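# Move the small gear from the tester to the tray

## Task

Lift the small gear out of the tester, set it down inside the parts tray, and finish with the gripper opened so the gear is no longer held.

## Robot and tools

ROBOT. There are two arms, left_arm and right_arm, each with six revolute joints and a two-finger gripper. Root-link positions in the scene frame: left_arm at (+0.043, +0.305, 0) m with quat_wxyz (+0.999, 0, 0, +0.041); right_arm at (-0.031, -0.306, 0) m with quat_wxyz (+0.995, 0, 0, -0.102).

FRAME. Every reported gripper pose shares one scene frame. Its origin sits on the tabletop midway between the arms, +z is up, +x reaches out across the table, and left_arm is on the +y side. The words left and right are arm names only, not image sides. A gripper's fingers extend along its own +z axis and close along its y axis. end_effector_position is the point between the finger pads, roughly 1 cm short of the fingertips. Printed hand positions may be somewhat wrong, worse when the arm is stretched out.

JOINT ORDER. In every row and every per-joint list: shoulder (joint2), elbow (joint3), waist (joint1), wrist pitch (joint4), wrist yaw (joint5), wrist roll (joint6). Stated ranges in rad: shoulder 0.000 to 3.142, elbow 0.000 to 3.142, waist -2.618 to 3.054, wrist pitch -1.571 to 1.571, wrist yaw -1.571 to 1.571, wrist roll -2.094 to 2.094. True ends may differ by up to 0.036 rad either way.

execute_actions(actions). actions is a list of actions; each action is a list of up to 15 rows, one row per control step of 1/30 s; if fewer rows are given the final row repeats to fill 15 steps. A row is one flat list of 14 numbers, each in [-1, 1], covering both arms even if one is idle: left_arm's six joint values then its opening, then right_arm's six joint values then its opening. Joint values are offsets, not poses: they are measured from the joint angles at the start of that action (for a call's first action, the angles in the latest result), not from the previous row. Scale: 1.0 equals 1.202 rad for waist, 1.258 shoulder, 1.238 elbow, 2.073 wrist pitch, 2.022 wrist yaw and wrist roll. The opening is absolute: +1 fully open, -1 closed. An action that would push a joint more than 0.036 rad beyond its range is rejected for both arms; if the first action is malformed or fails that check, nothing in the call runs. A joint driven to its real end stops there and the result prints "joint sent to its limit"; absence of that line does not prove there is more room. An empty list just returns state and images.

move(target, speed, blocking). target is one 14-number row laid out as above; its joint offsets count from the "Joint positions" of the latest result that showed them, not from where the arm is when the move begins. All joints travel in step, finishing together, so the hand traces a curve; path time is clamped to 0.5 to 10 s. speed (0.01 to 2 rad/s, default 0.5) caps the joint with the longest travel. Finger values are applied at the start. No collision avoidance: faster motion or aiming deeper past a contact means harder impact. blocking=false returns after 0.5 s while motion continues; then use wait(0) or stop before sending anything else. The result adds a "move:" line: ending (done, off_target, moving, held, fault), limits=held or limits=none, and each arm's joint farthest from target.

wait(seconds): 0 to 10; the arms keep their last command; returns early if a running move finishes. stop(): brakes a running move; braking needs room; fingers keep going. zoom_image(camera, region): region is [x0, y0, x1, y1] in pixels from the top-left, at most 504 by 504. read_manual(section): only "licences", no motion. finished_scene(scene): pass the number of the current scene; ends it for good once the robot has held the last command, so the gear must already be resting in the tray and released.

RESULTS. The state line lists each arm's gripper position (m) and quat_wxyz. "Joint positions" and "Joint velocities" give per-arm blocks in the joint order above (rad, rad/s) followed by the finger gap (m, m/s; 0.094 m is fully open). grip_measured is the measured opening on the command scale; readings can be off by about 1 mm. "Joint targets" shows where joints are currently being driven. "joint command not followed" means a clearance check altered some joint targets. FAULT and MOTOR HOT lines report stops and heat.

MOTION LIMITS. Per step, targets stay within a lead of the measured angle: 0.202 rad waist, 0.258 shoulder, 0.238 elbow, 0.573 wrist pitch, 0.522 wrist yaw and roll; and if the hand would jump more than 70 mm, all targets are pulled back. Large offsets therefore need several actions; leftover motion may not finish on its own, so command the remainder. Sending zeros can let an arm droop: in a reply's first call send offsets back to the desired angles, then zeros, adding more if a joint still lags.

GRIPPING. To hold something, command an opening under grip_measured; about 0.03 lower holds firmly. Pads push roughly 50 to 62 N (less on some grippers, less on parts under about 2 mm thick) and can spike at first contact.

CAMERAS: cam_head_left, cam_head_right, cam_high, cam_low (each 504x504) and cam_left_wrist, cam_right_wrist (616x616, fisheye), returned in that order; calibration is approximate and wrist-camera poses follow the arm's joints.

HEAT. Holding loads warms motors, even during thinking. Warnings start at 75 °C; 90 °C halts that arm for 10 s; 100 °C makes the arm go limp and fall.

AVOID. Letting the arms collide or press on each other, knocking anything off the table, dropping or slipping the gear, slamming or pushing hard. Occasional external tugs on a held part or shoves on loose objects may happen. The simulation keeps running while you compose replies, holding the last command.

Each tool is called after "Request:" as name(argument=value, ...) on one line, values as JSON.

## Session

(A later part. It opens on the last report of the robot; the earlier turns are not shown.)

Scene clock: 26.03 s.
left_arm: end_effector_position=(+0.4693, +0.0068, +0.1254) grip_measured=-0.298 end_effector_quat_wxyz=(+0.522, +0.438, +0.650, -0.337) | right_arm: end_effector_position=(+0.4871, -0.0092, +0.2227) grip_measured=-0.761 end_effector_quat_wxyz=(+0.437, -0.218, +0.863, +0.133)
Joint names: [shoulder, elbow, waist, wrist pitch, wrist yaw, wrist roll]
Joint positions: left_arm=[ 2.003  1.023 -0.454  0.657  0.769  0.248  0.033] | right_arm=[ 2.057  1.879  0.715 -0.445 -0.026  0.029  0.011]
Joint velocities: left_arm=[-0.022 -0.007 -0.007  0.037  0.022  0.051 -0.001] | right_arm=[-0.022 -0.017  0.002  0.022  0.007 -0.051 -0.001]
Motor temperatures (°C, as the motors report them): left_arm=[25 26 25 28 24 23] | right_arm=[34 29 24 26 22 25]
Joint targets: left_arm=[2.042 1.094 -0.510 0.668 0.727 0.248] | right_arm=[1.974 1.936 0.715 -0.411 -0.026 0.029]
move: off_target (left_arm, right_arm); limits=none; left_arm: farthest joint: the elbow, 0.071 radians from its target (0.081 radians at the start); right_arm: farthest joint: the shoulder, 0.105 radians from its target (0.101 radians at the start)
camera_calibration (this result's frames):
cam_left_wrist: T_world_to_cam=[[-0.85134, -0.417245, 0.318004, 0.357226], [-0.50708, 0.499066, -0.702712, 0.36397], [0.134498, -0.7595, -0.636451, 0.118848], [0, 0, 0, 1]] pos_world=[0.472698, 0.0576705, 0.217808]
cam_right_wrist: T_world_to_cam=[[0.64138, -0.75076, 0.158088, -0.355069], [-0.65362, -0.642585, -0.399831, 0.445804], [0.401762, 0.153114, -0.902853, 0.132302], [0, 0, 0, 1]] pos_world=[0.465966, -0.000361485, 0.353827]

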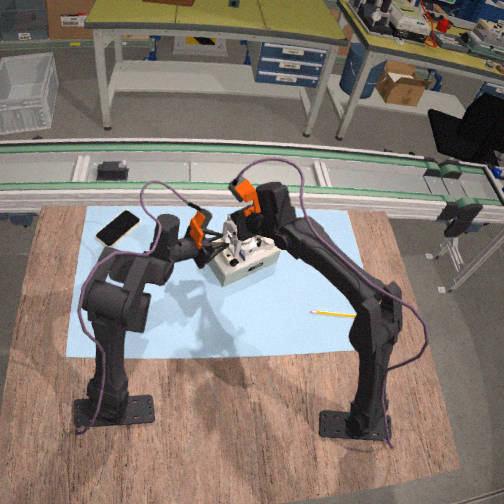

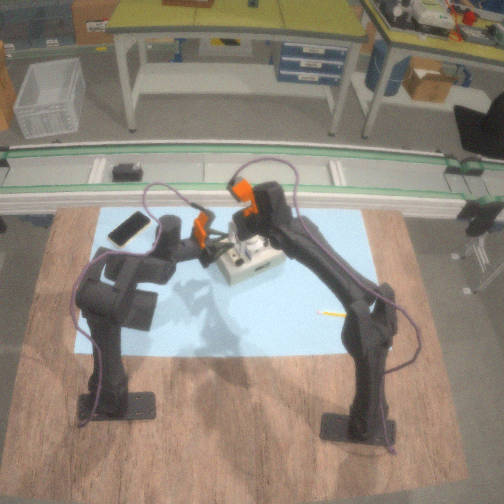

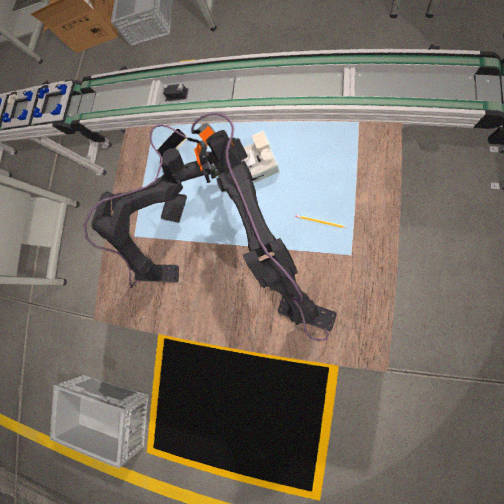

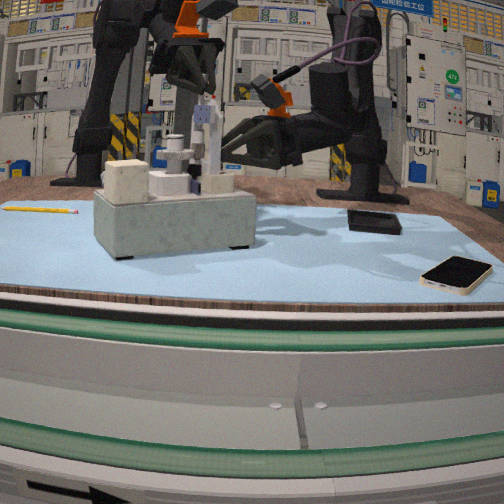

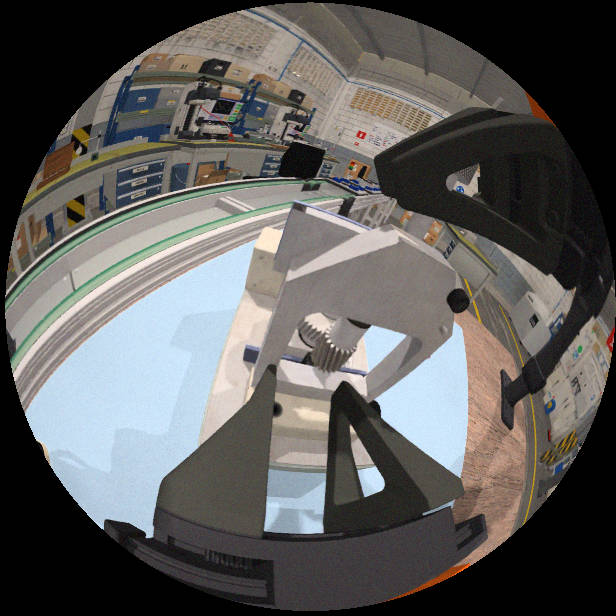

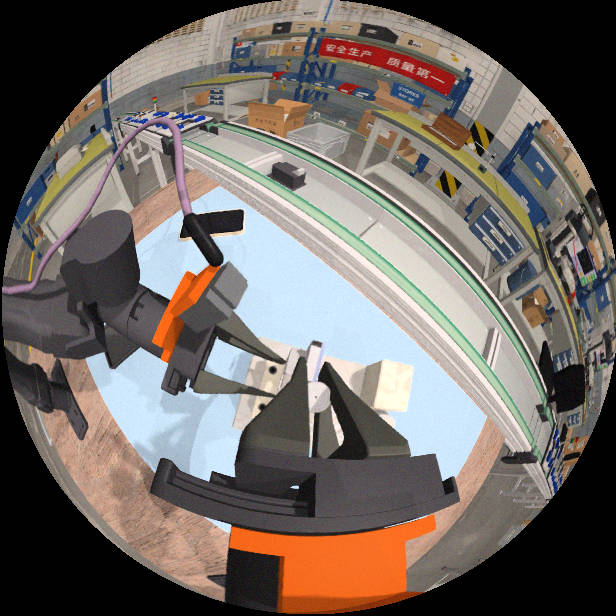

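Request:
move(target=[-0.05,-0.05,-0.01,0,0,0,-0.3,-0.08,0.06,0,0.018,0,0,-0.8], speed=0.08)

Request:
move(target=[0.02,0.05,-0.055,0,-0.02,0,-0.3,-0.08,0.06,0,0.018,0,0,-0.8], speed=0.08)

Request:
zoom_image(camera="cam_left_wrist", region=[180, 180, 480, 480])

Request:
zoom_image(camera="cam_low", region=[130, 20, 330, 220])

Scene clock: 27.77 s.
left_arm: end_effector_position=(+0.4565, +0.0107, +0.1209) grip_measured=-0.298 end_effector_quat_wxyz=(+0.513, +0.437, +0.656, -0.340) | right_arm: end_effector_position=(+0.4870, -0.0092, +0.2243) grip_measured=-0.761 end_effector_quat_wxyz=(+0.437, -0.218, +0.862, +0.133)
Joint names: [shoulder, elbow, waist, wrist pitch, wrist yaw, wrist roll]
Joint positions: left_arm=[ 1.97   0.969 -0.456  0.655  0.769  0.248  0.033] | right_arm=[ 2.057  1.884  0.715 -0.449 -0.027  0.029  0.011]
Joint velocities: left_arm=[-0.007 -0.007 -0.002 -0.066 -0.007  0.007 -0.   ] | right_arm=[-0.007 -0.002 -0.017 -0.037  0.007 -0.022 -0.   ]
Motor temperatures (°C, as the motors report them): left_arm=[26 26 25 28 24 23] | right_arm=[35 30 24 26 22 25]
Joint targets: left_arm=[1.940 0.961 -0.466 0.657 0.769 0.248] | right_arm=[1.974 1.942 0.715 -0.415 -0.027 0.029]
move: off_target (left_arm, right_arm); limits=none; left_arm: farthest joint: the shoulder, 0.029 radians from its target (0.063 radians at the start); right_arm: farthest joint: the shoulder, 0.101 radians from its target (0.101 radians at the start)
camera_calibration (this result's frames):
cam_left_wrist: T_world_to_cam=[[-0.845203, -0.41834, 0.3326, 0.34489], [-0.520939, 0.505844, -0.687564, 0.356828], [0.119392, -0.754396, -0.645471, 0.128677], [0, 0, 0, 1]] pos_world=[0.462025, 0.0608552, 0.213689]
cam_right_wrist: T_world_to_cam=[[0.641525, -0.75065, 0.15802, -0.355288], [-0.653198, -0.642561, -0.400559, 0.446337], [0.402218, 0.15375, -0.902542, 0.133445], [0, 0, 0, 1]] pos_world=[0.465798, -0.000415813, 0.355367]

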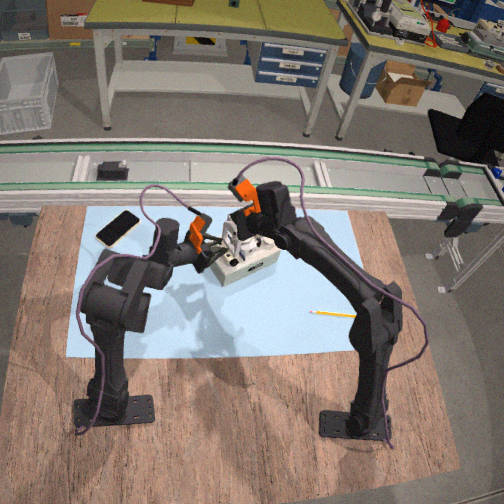

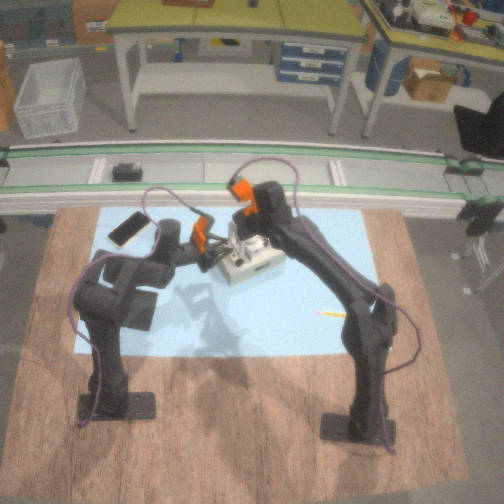

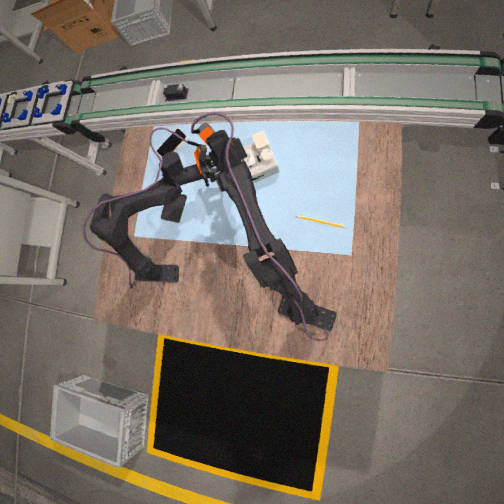

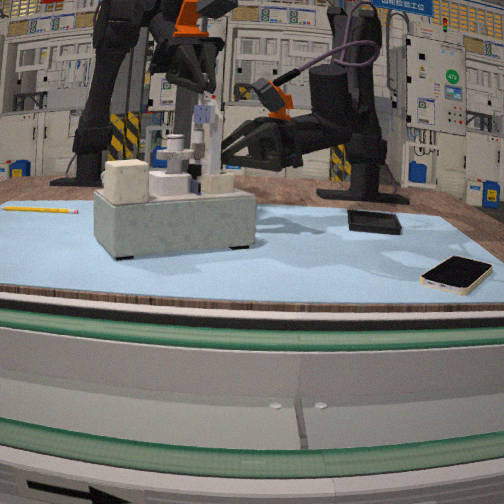

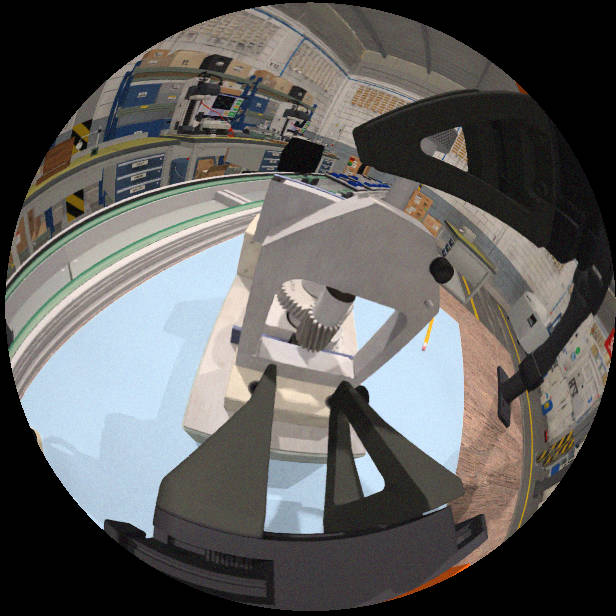

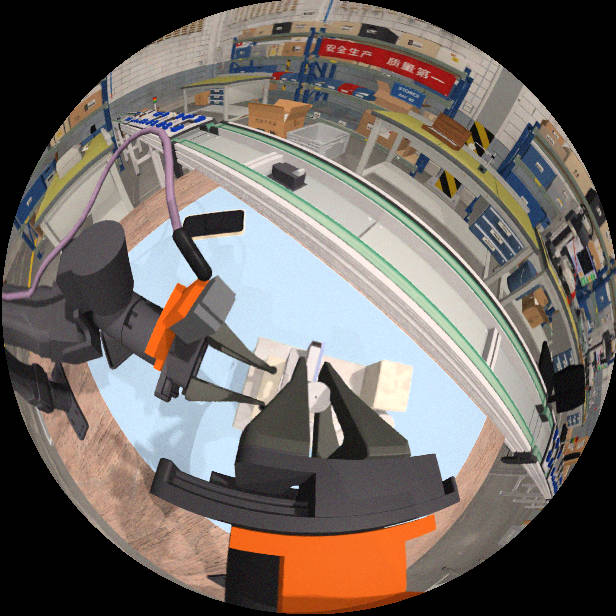

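Scene clock: 29.27 s.
left_arm: end_effector_position=(+0.4526, -0.0020, +0.1177) grip_measured=-0.298 end_effector_quat_wxyz=(+0.508, +0.443, +0.655, -0.341) | right_arm: end_effector_position=(+0.4869, -0.0092, +0.2227) grip_measured=-0.761 end_effector_quat_wxyz=(+0.435, -0.218, +0.864, +0.132)
Joint names: [shoulder, elbow, waist, wrist pitch, wrist yaw, wrist roll]
Joint positions: left_arm=[ 1.982  0.982 -0.488  0.649  0.748  0.248  0.033] | right_arm=[ 2.06   1.888  0.715 -0.455 -0.027  0.029  0.011]
Joint velocities: left_arm=[ 0.012 -0.007  0.002 -0.007 -0.007  0.051 -0.   ] | right_arm=[-0.012  0.002 -0.012  0.037  0.051  0.007 -0.   ]
Motor temperatures (°C, as the motors report them): left_arm=[26 26 25 28 24 23] | right_arm=[36 30 24 26 22 25]
Joint targets: left_arm=[1.995 1.031 -0.522 0.655 0.729 0.248] | right_arm=[1.977 1.945 0.715 -0.421 -0.027 0.029]
move: off_target (left_arm, right_arm); limits=none; left_arm: farthest joint: the elbow, 0.049 radians from its target (0.061 radians at the start); right_arm: farthest joint: the shoulder, 0.104 radians from its target (0.101 radians at the start)
camera_calibration (this result's frames):
cam_left_wrist: T_world_to_cam=[[-0.849602, -0.410789, 0.330799, 0.339525], [-0.516101, 0.518253, -0.681948, 0.356193], [0.108699, -0.750111, -0.652318, 0.123125], [0, 0, 0, 1]] pos_world=[0.458909, 0.0472322, 0.210907]
cam_right_wrist: T_world_to_cam=[[0.642311, -0.75021, 0.15691, -0.355165], [-0.655186, -0.643673, -0.395496, 0.445506], [0.397704, 0.151226, -0.904965, 0.134749], [0, 0, 0, 1]] pos_world=[0.466425, -0.0000653531, 0.353868]

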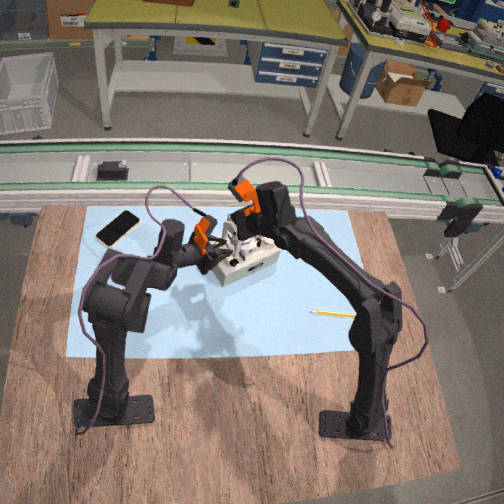

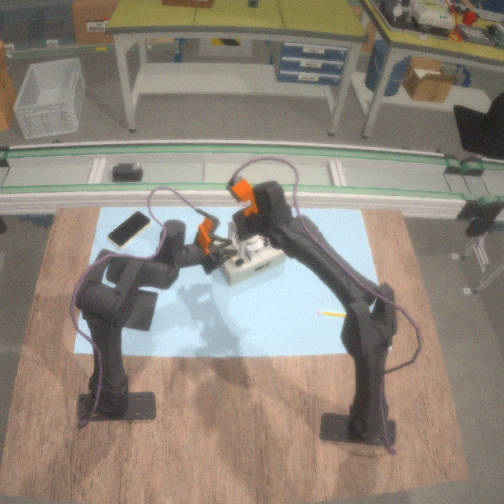

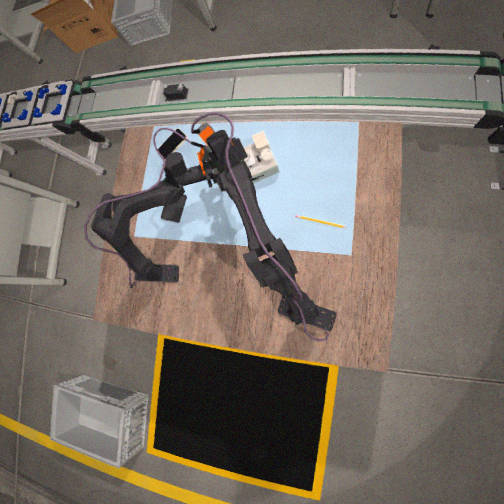

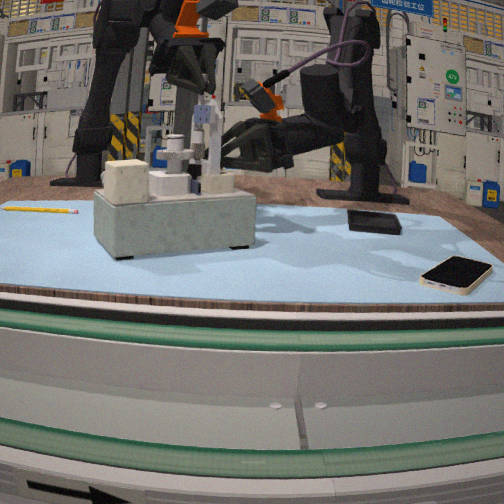

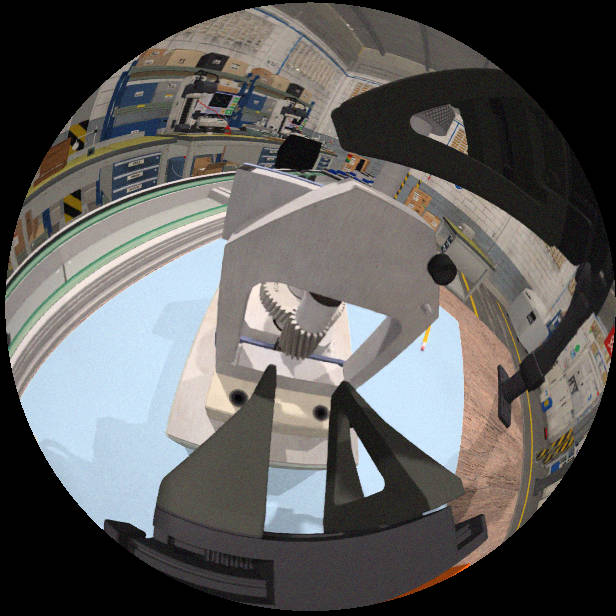

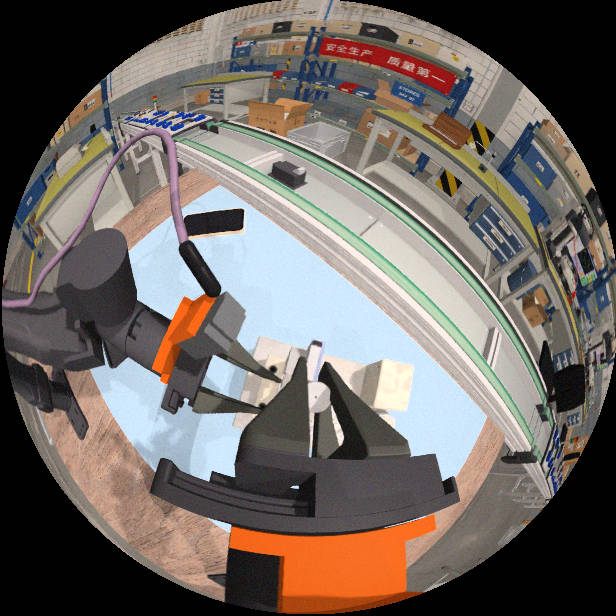

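Region (180, 180, 480, 480) of cam_left_wrist's 616x616 image, scaled by 1.680, with more detail than that image has.

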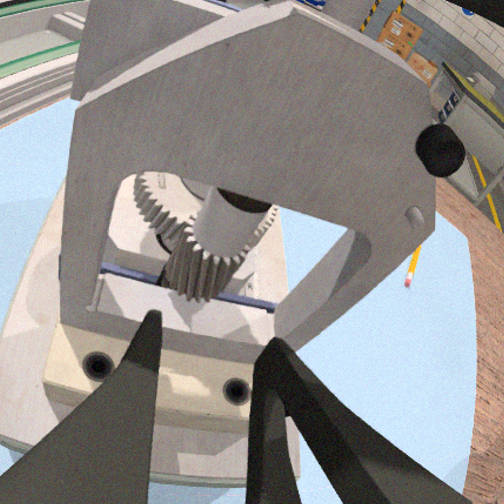

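Region (130, 20, 330, 220) of cam_low's 504x504 image, scaled by 2.520, with more detail than that image has.

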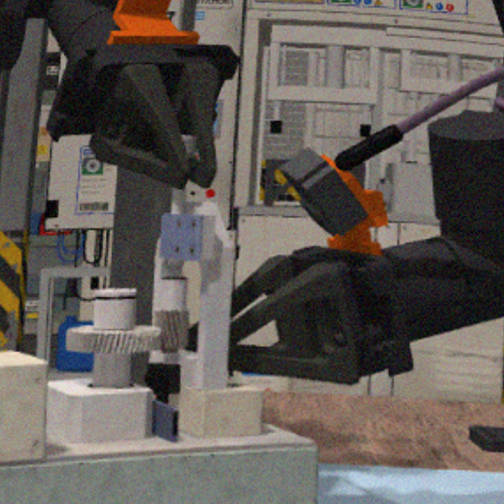

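Request:
move(target=[0,0.07,0,0,0,0,-0.3,-0.08,0.06,0,0.018,0,0,-0.8], speed=0.08)

Request:
move(target=[0.03,0.05,-0.04,0,-0.015,0,-0.3,-0.08,0.06,0,0.018,0,0,-0.8], speed=0.08)

Request:
zoom_image(camera="cam_left_wrist", region=[180, 180, 480, 480])

Request:
zoom_image(camera="cam_low", region=[130, 20, 330, 220])

Scene clock: 31.17 s.
left_arm: end_effector_position=(+0.4533, -0.0014, +0.1191) grip_measured=-0.298 end_effector_quat_wxyz=(+0.496, +0.445, +0.658, -0.351) | right_arm: end_effector_position=(+0.4869, -0.0092, +0.2243) grip_measured=-0.761 end_effector_quat_wxyz=(+0.435, -0.218, +0.863, +0.132)
Joint names: [shoulder, elbow, waist, wrist pitch, wrist yaw, wrist roll]
Joint positions: left_arm=[ 1.982  1.008 -0.479  0.598  0.778  0.248  0.033] | right_arm=[ 2.06   1.893  0.715 -0.459 -0.027  0.029  0.011]
Joint velocities: left_arm=[-0.017  0.012  0.002 -0.022  0.037  0.007 -0.001] | right_arm=[-0.007  0.002  0.007  0.007 -0.007 -0.051 -0.   ]
Motor temperatures (°C, as the motors report them): left_arm=[26 26 25 28 24 23] | right_arm=[37 30 24 27 22 25]
Joint targets: left_arm=[1.982 1.069 -0.488 0.649 0.748 0.248] | right_arm=[1.977 1.950 0.715 -0.425 -0.027 0.029]
move: off_target (left_arm, right_arm); limits=none; left_arm: farthest joint: the elbow, 0.061 radians from its target (0.087 radians at the start); right_arm: farthest joint: the shoulder, 0.101 radians from its target (0.101 radians at the start)
camera_calibration (this result's frames):
cam_left_wrist: T_world_to_cam=[[-0.84774, -0.394968, 0.35403, 0.336287], [-0.524819, 0.527937, -0.667718, 0.359445], [0.076822, -0.751853, -0.65484, 0.139221], [0, 0, 0, 1]] pos_world=[0.463032, 0.0477325, 0.21212]
cam_right_wrist: T_world_to_cam=[[0.642154, -0.750298, 0.157133, -0.35539], [-0.65479, -0.643452, -0.39651, 0.44617], [0.398608, 0.151732, -0.904483, 0.13568], [0, 0, 0, 1]] pos_world=[0.46628, -0.000146636, 0.355474]

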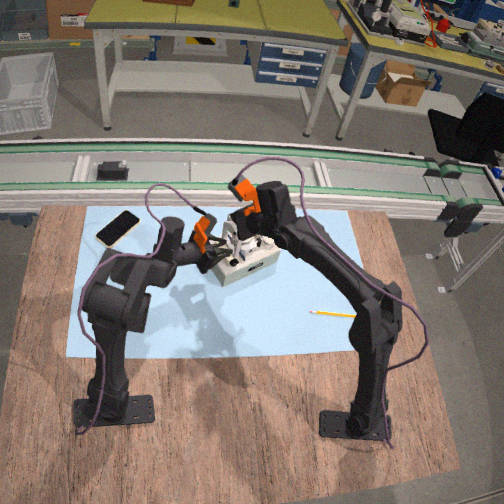

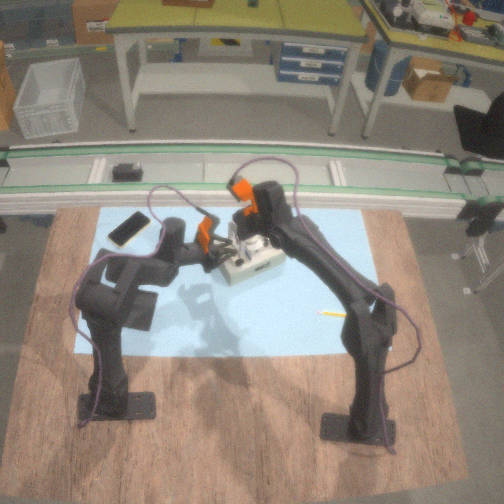

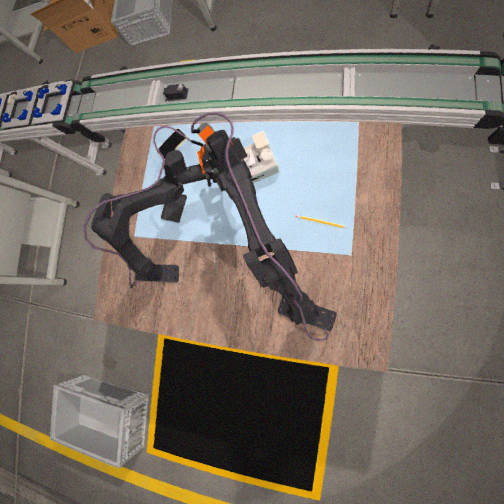

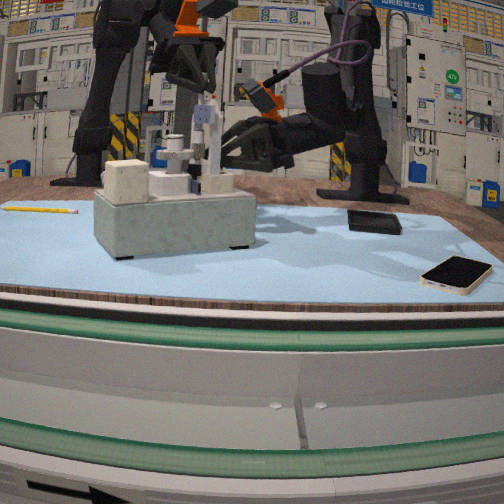

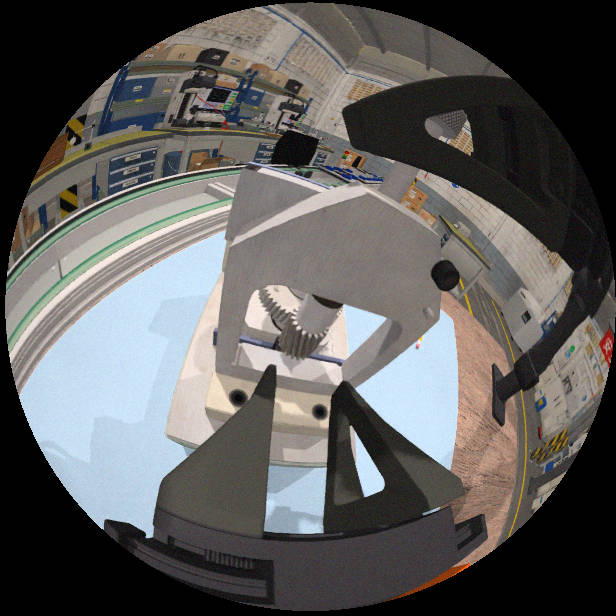

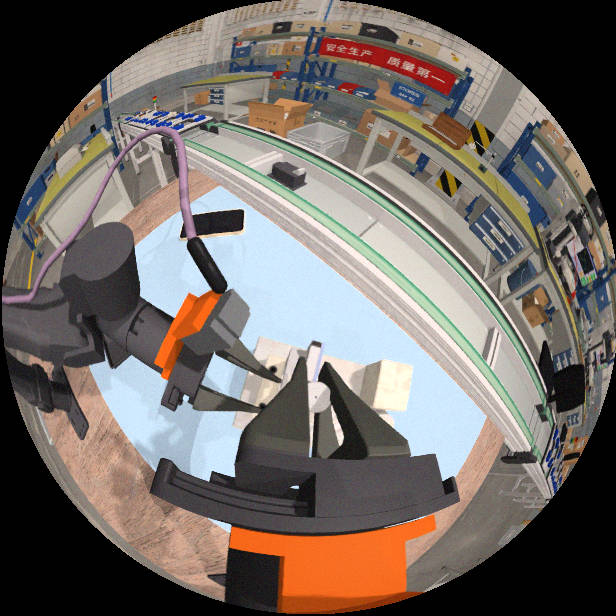

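Scene clock: 32.70 s.
left_arm: end_effector_position=(+0.4529, -0.0018, +0.1184) grip_measured=-0.298 end_effector_quat_wxyz=(+0.491, +0.445, +0.660, -0.354) | right_arm: end_effector_position=(+0.4869, -0.0093, +0.2228) grip_measured=-0.761 end_effector_quat_wxyz=(+0.433, -0.218, +0.865, +0.132)
Joint names: [shoulder, elbow, waist, wrist pitch, wrist yaw, wrist roll]
Joint positions: left_arm=[ 1.983  1.014 -0.479  0.583  0.782  0.248  0.033] | right_arm=[ 2.063  1.896  0.715 -0.465 -0.027  0.029  0.011]
Joint velocities: left_arm=[-0.017  0.012 -0.017  0.007 -0.066  0.007  0.   ] | right_arm=[-0.007 -0.002 -0.002  0.081  0.022  0.007 -0.   ]
Motor temperatures (°C, as the motors report them): left_arm=[26 26 25 28 24 23] | right_arm=[37 30 24 27 22 25]
Joint targets: left_arm=[2.020 1.070 -0.527 0.598 0.748 0.248] | right_arm=[1.980 1.953 0.715 -0.431 -0.027 0.029]
move: off_target (left_arm, right_arm); limits=none; left_arm: farthest joint: the elbow, 0.056 radians from its target (0.062 radians at the start); right_arm: farthest joint: the shoulder, 0.104 radians from its target (0.101 radians at the start)
camera_calibration (this result's frames):
cam_left_wrist: T_world_to_cam=[[-0.845905, -0.392179, 0.361442, 0.334368], [-0.529084, 0.53168, -0.661352, 0.360164], [0.0671967, -0.750674, -0.657247, 0.143019], [0, 0, 0, 1]] pos_world=[0.46379, 0.0470009, 0.211339]
cam_right_wrist: T_world_to_cam=[[0.642936, -0.749861, 0.156018, -0.355263], [-0.656758, -0.644552, -0.391436, 0.445328], [0.394084, 0.149202, -0.906883, 0.136984], [0, 0, 0, 1]] pos_world=[0.466901, 0.00020079, 0.353973]

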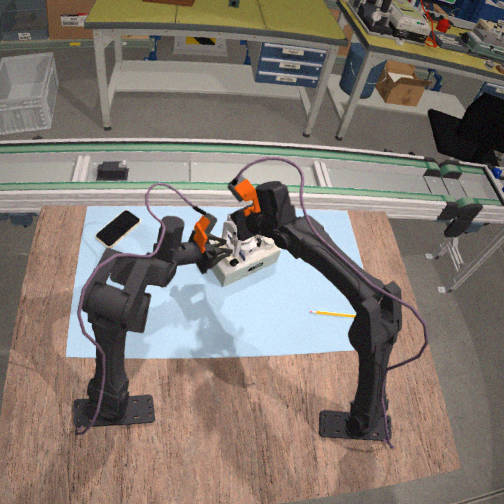

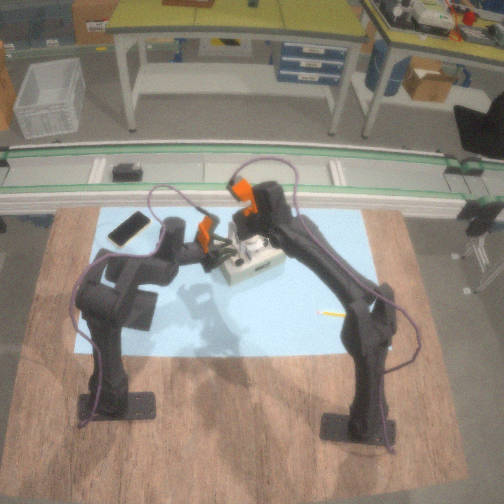

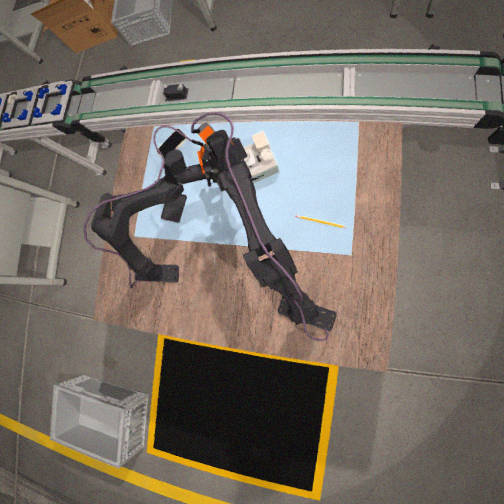

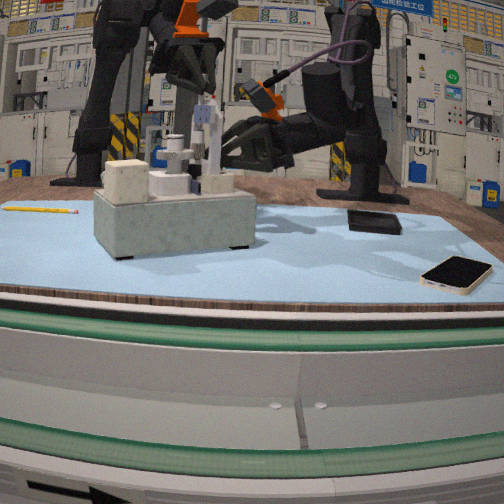

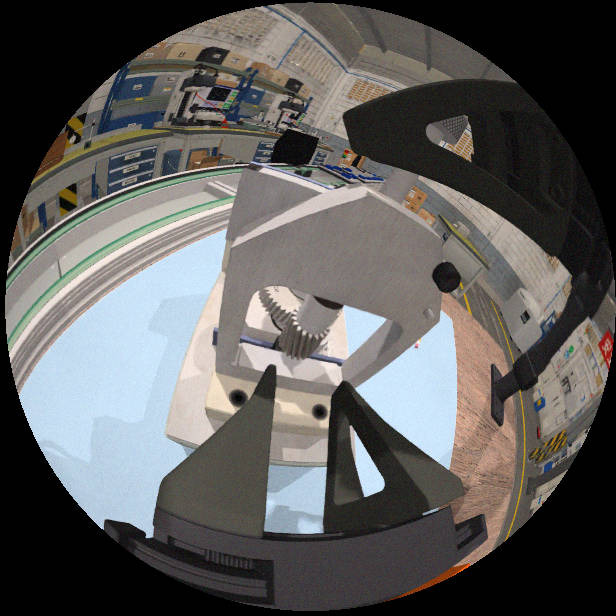

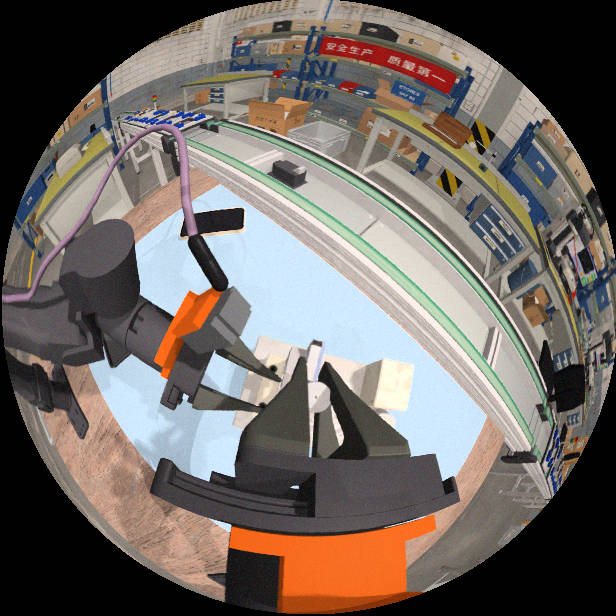

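Region (180, 180, 480, 480) of cam_left_wrist's 616x616 image, scaled by 1.680, with more detail than that image has.

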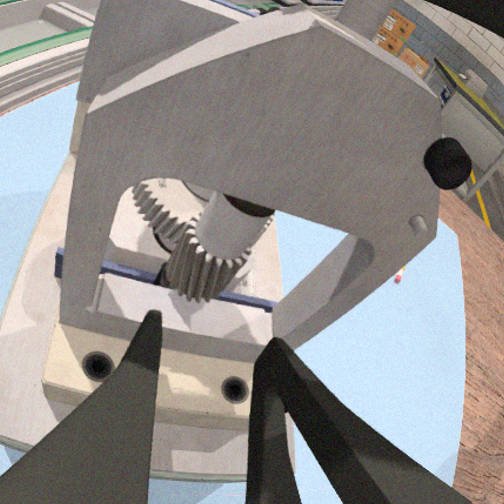

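Region (130, 20, 330, 220) of cam_low's 504x504 image, scaled by 2.520, with more detail than that image has.

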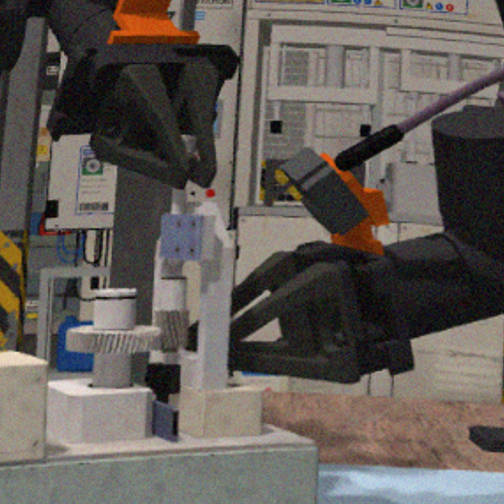

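Request:
move(target=[-0.01,0.02,0.04,0.01,0,0,-0.3,-0.08,0.06,0,0.018,0,0,-0.8], speed=0.1)

Request:
move(target=[0,0.07,0,0,0,0,-0.3,-0.08,0.06,0,0.018,0,0,-0.8], speed=0.1)

Request:
zoom_image(camera="cam_left_wrist", region=[180, 180, 480, 480])

Scene clock: 34.17 s.
left_arm: end_effector_position=(+0.4637, +0.0141, +0.1179) grip_measured=-0.298 end_effector_quat_wxyz=(+0.497, +0.433, +0.668, -0.345) | right_arm: end_effector_position=(+0.4868, -0.0093, +0.2246) grip_measured=-0.761 end_effector_quat_wxyz=(+0.433, -0.218, +0.864, +0.132)
Joint names: [shoulder, elbow, waist, wrist pitch, wrist yaw, wrist roll]
Joint positions: left_arm=[ 1.983  1.013 -0.44   0.583  0.785  0.248  0.033] | right_arm=[ 2.063  1.901  0.715 -0.469 -0.027  0.029  0.011]
Joint velocities: left_arm=[-0.012  0.007  0.002  0.022 -0.022  0.037 -0.   ] | right_arm=[ 0.002  0.017  0.002  0.007 -0.125 -0.037 -0.   ]
Motor temperatures (°C, as the motors report them): left_arm=[26 26 25 28 24 23] | right_arm=[38 31 24 27 22 25]
Joint targets: left_arm=[1.971 1.038 -0.430 0.604 0.782 0.248] | right_arm=[1.980 1.959 0.715 -0.435 -0.027 0.029]
move: off_target (left_arm, right_arm); limits=none; left_arm: farthest joint: the elbow, 0.026 radians from its target (0.025 radians at the start); right_arm: farthest joint: the shoulder, 0.100 radians from its target (0.101 radians at the start)
camera_calibration (this result's frames):
cam_left_wrist: T_world_to_cam=[[-0.830441, -0.422613, 0.362996, 0.343012], [-0.549232, 0.511889, -0.660541, 0.366629], [0.0933392, -0.747909, -0.657206, 0.141801], [0, 0, 0, 1]] pos_world=[0.47298, 0.0633422, 0.210854]
cam_right_wrist: T_world_to_cam=[[0.642728, -0.749977, 0.156316, -0.355505], [-0.656235, -0.64426, -0.39279, 0.446045], [0.395292, 0.149877, -0.906246, 0.137954], [0, 0, 0, 1]] pos_world=[0.466671, 0.0000724494, 0.355794]

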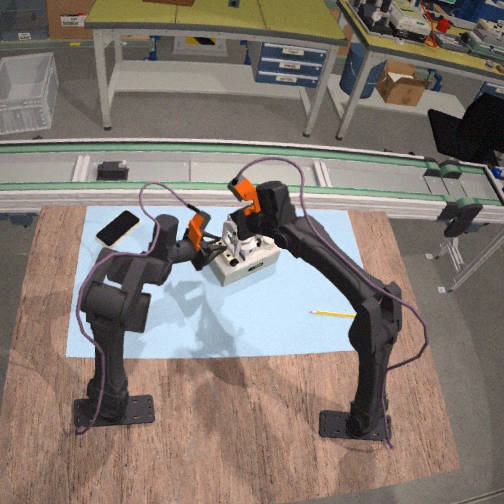

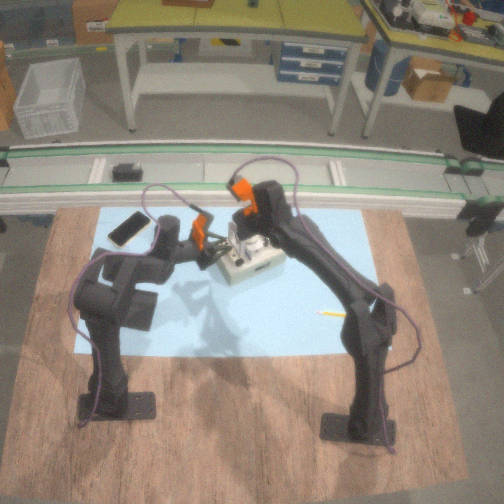

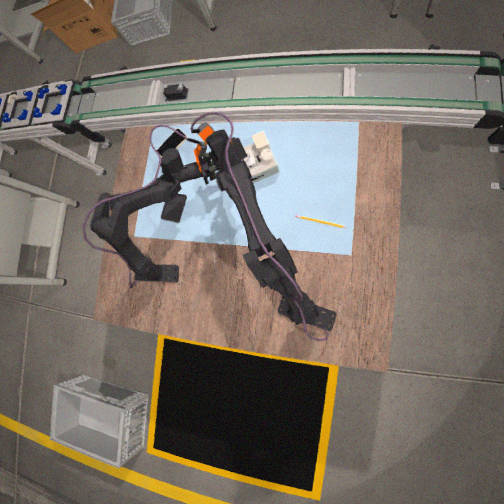

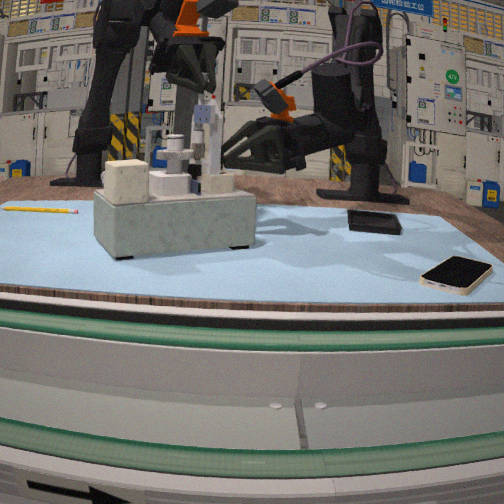

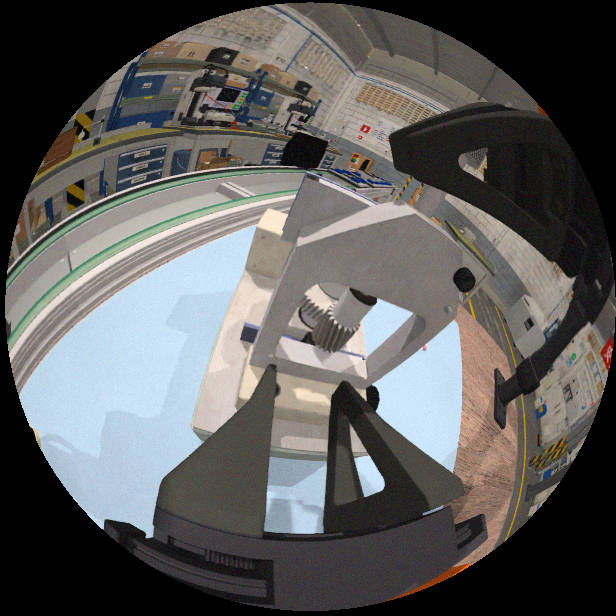

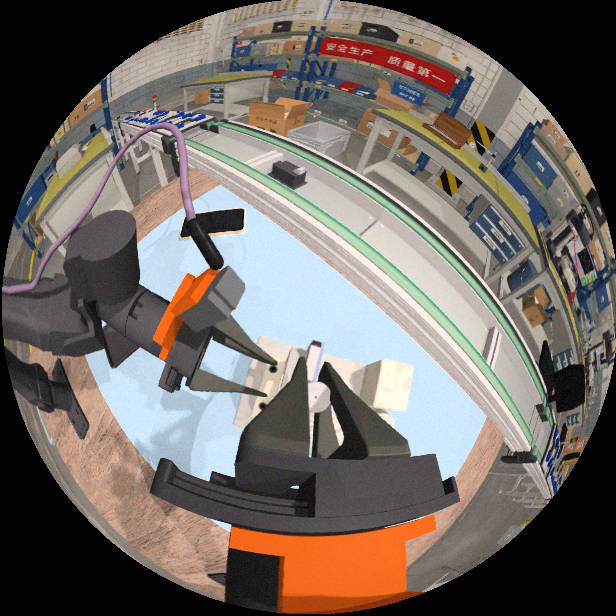

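Scene clock: 35.43 s.
left_arm: end_effector_position=(+0.4732, +0.0104, +0.1339) grip_measured=-0.298 end_effector_quat_wxyz=(+0.512, +0.436, +0.656, -0.342) | right_arm: end_effector_position=(+0.4868, -0.0093, +0.2232) grip_measured=-0.761 end_effector_quat_wxyz=(+0.431, -0.219, +0.866, +0.131)
Joint names: [shoulder, elbow, waist, wrist pitch, wrist yaw, wrist roll]
Joint positions: left_arm=[ 1.983  1.058 -0.44   0.577  0.786  0.248  0.033] | right_arm=[ 2.066  1.904  0.715 -0.475 -0.027  0.029  0.011]
Joint velocities: left_arm=[ 0.002  0.002 -0.007 -0.051 -0.007  0.037  0.   ] | right_arm=[ 0.002 -0.002 -0.002 -0.066 -0.007  0.051 -0.001]
Motor temperatures (°C, as the motors report them): left_arm=[26 27 25 28 24 23] | right_arm=[38 31 24 27 22 25]
Joint targets: left_arm=[1.983 1.099 -0.440 0.583 0.785 0.248] | right_arm=[1.983 1.961 0.715 -0.440 -0.027 0.029]
move: off_target (left_arm, right_arm); limits=none; left_arm: farthest joint: the elbow, 0.041 radians from its target (0.087 radians at the start); right_arm: farthest joint: the shoulder, 0.103 radians from its target (0.100 radians at the start)
camera_calibration (this result's frames):
cam_left_wrist: T_world_to_cam=[[-0.843742, -0.416751, 0.338257, 0.353034], [-0.523984, 0.502914, -0.687399, 0.376044], [0.116361, -0.757229, -0.642701, 0.135946], [0, 0, 0, 1]] pos_world=[0.479092, 0.0609519, 0.226449]
cam_right_wrist: T_world_to_cam=[[0.643454, -0.749571, 0.155273, -0.35538], [-0.658055, -0.645278, -0.388046, 0.445225], [0.391062, 0.147512, -0.908466, 0.139204], [0, 0, 0, 1]] pos_world=[0.467216, 0.000376955, 0.354411]

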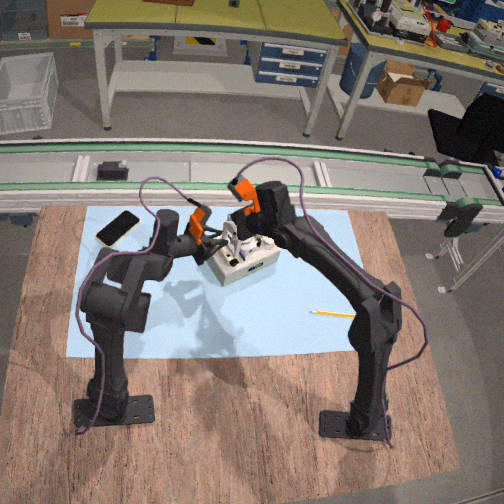

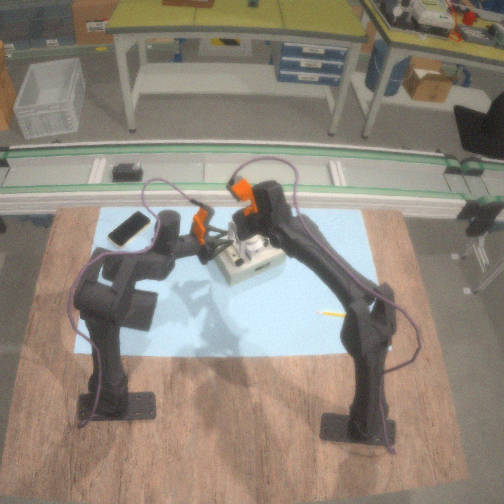

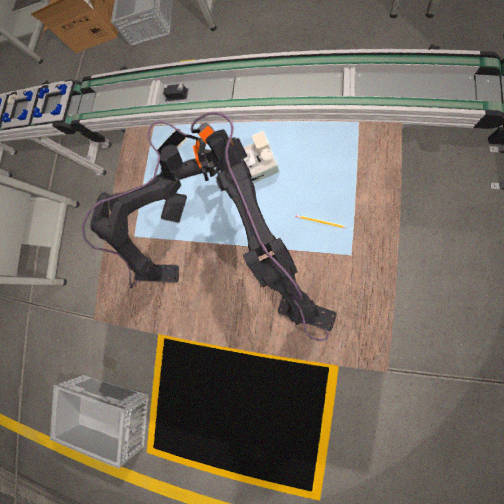

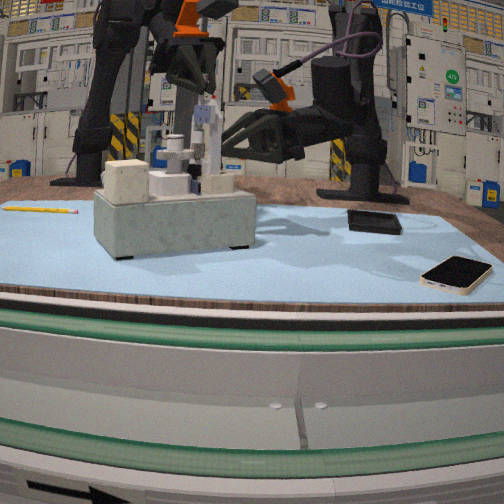

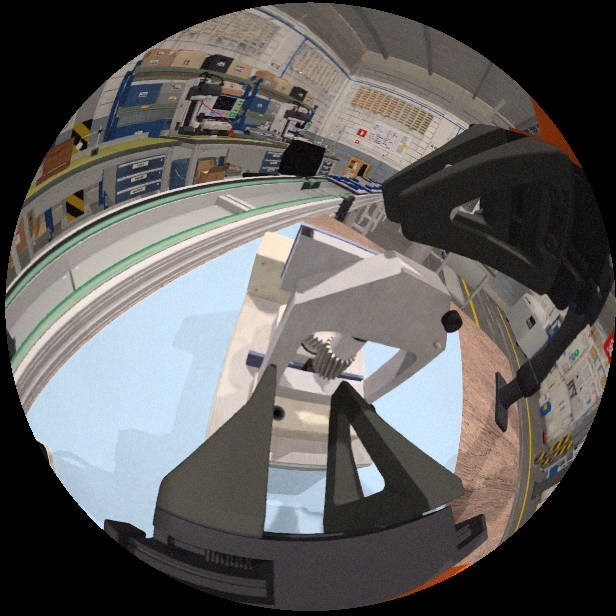

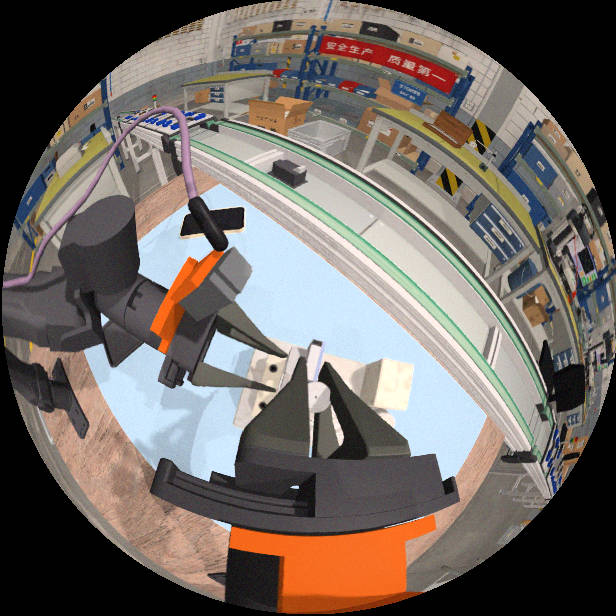

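Region (180, 180, 480, 480) of cam_left_wrist's 616x616 image, scaled by 1.680, with more detail than that image has.

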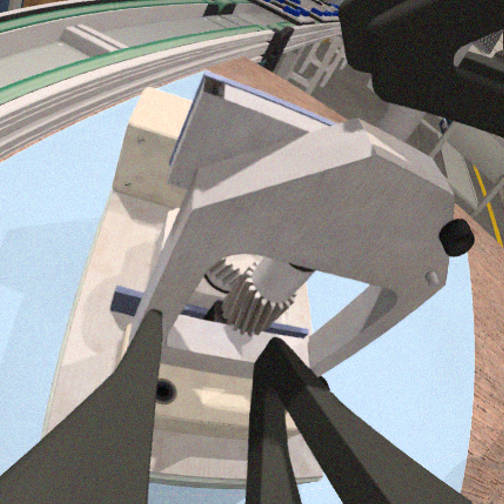

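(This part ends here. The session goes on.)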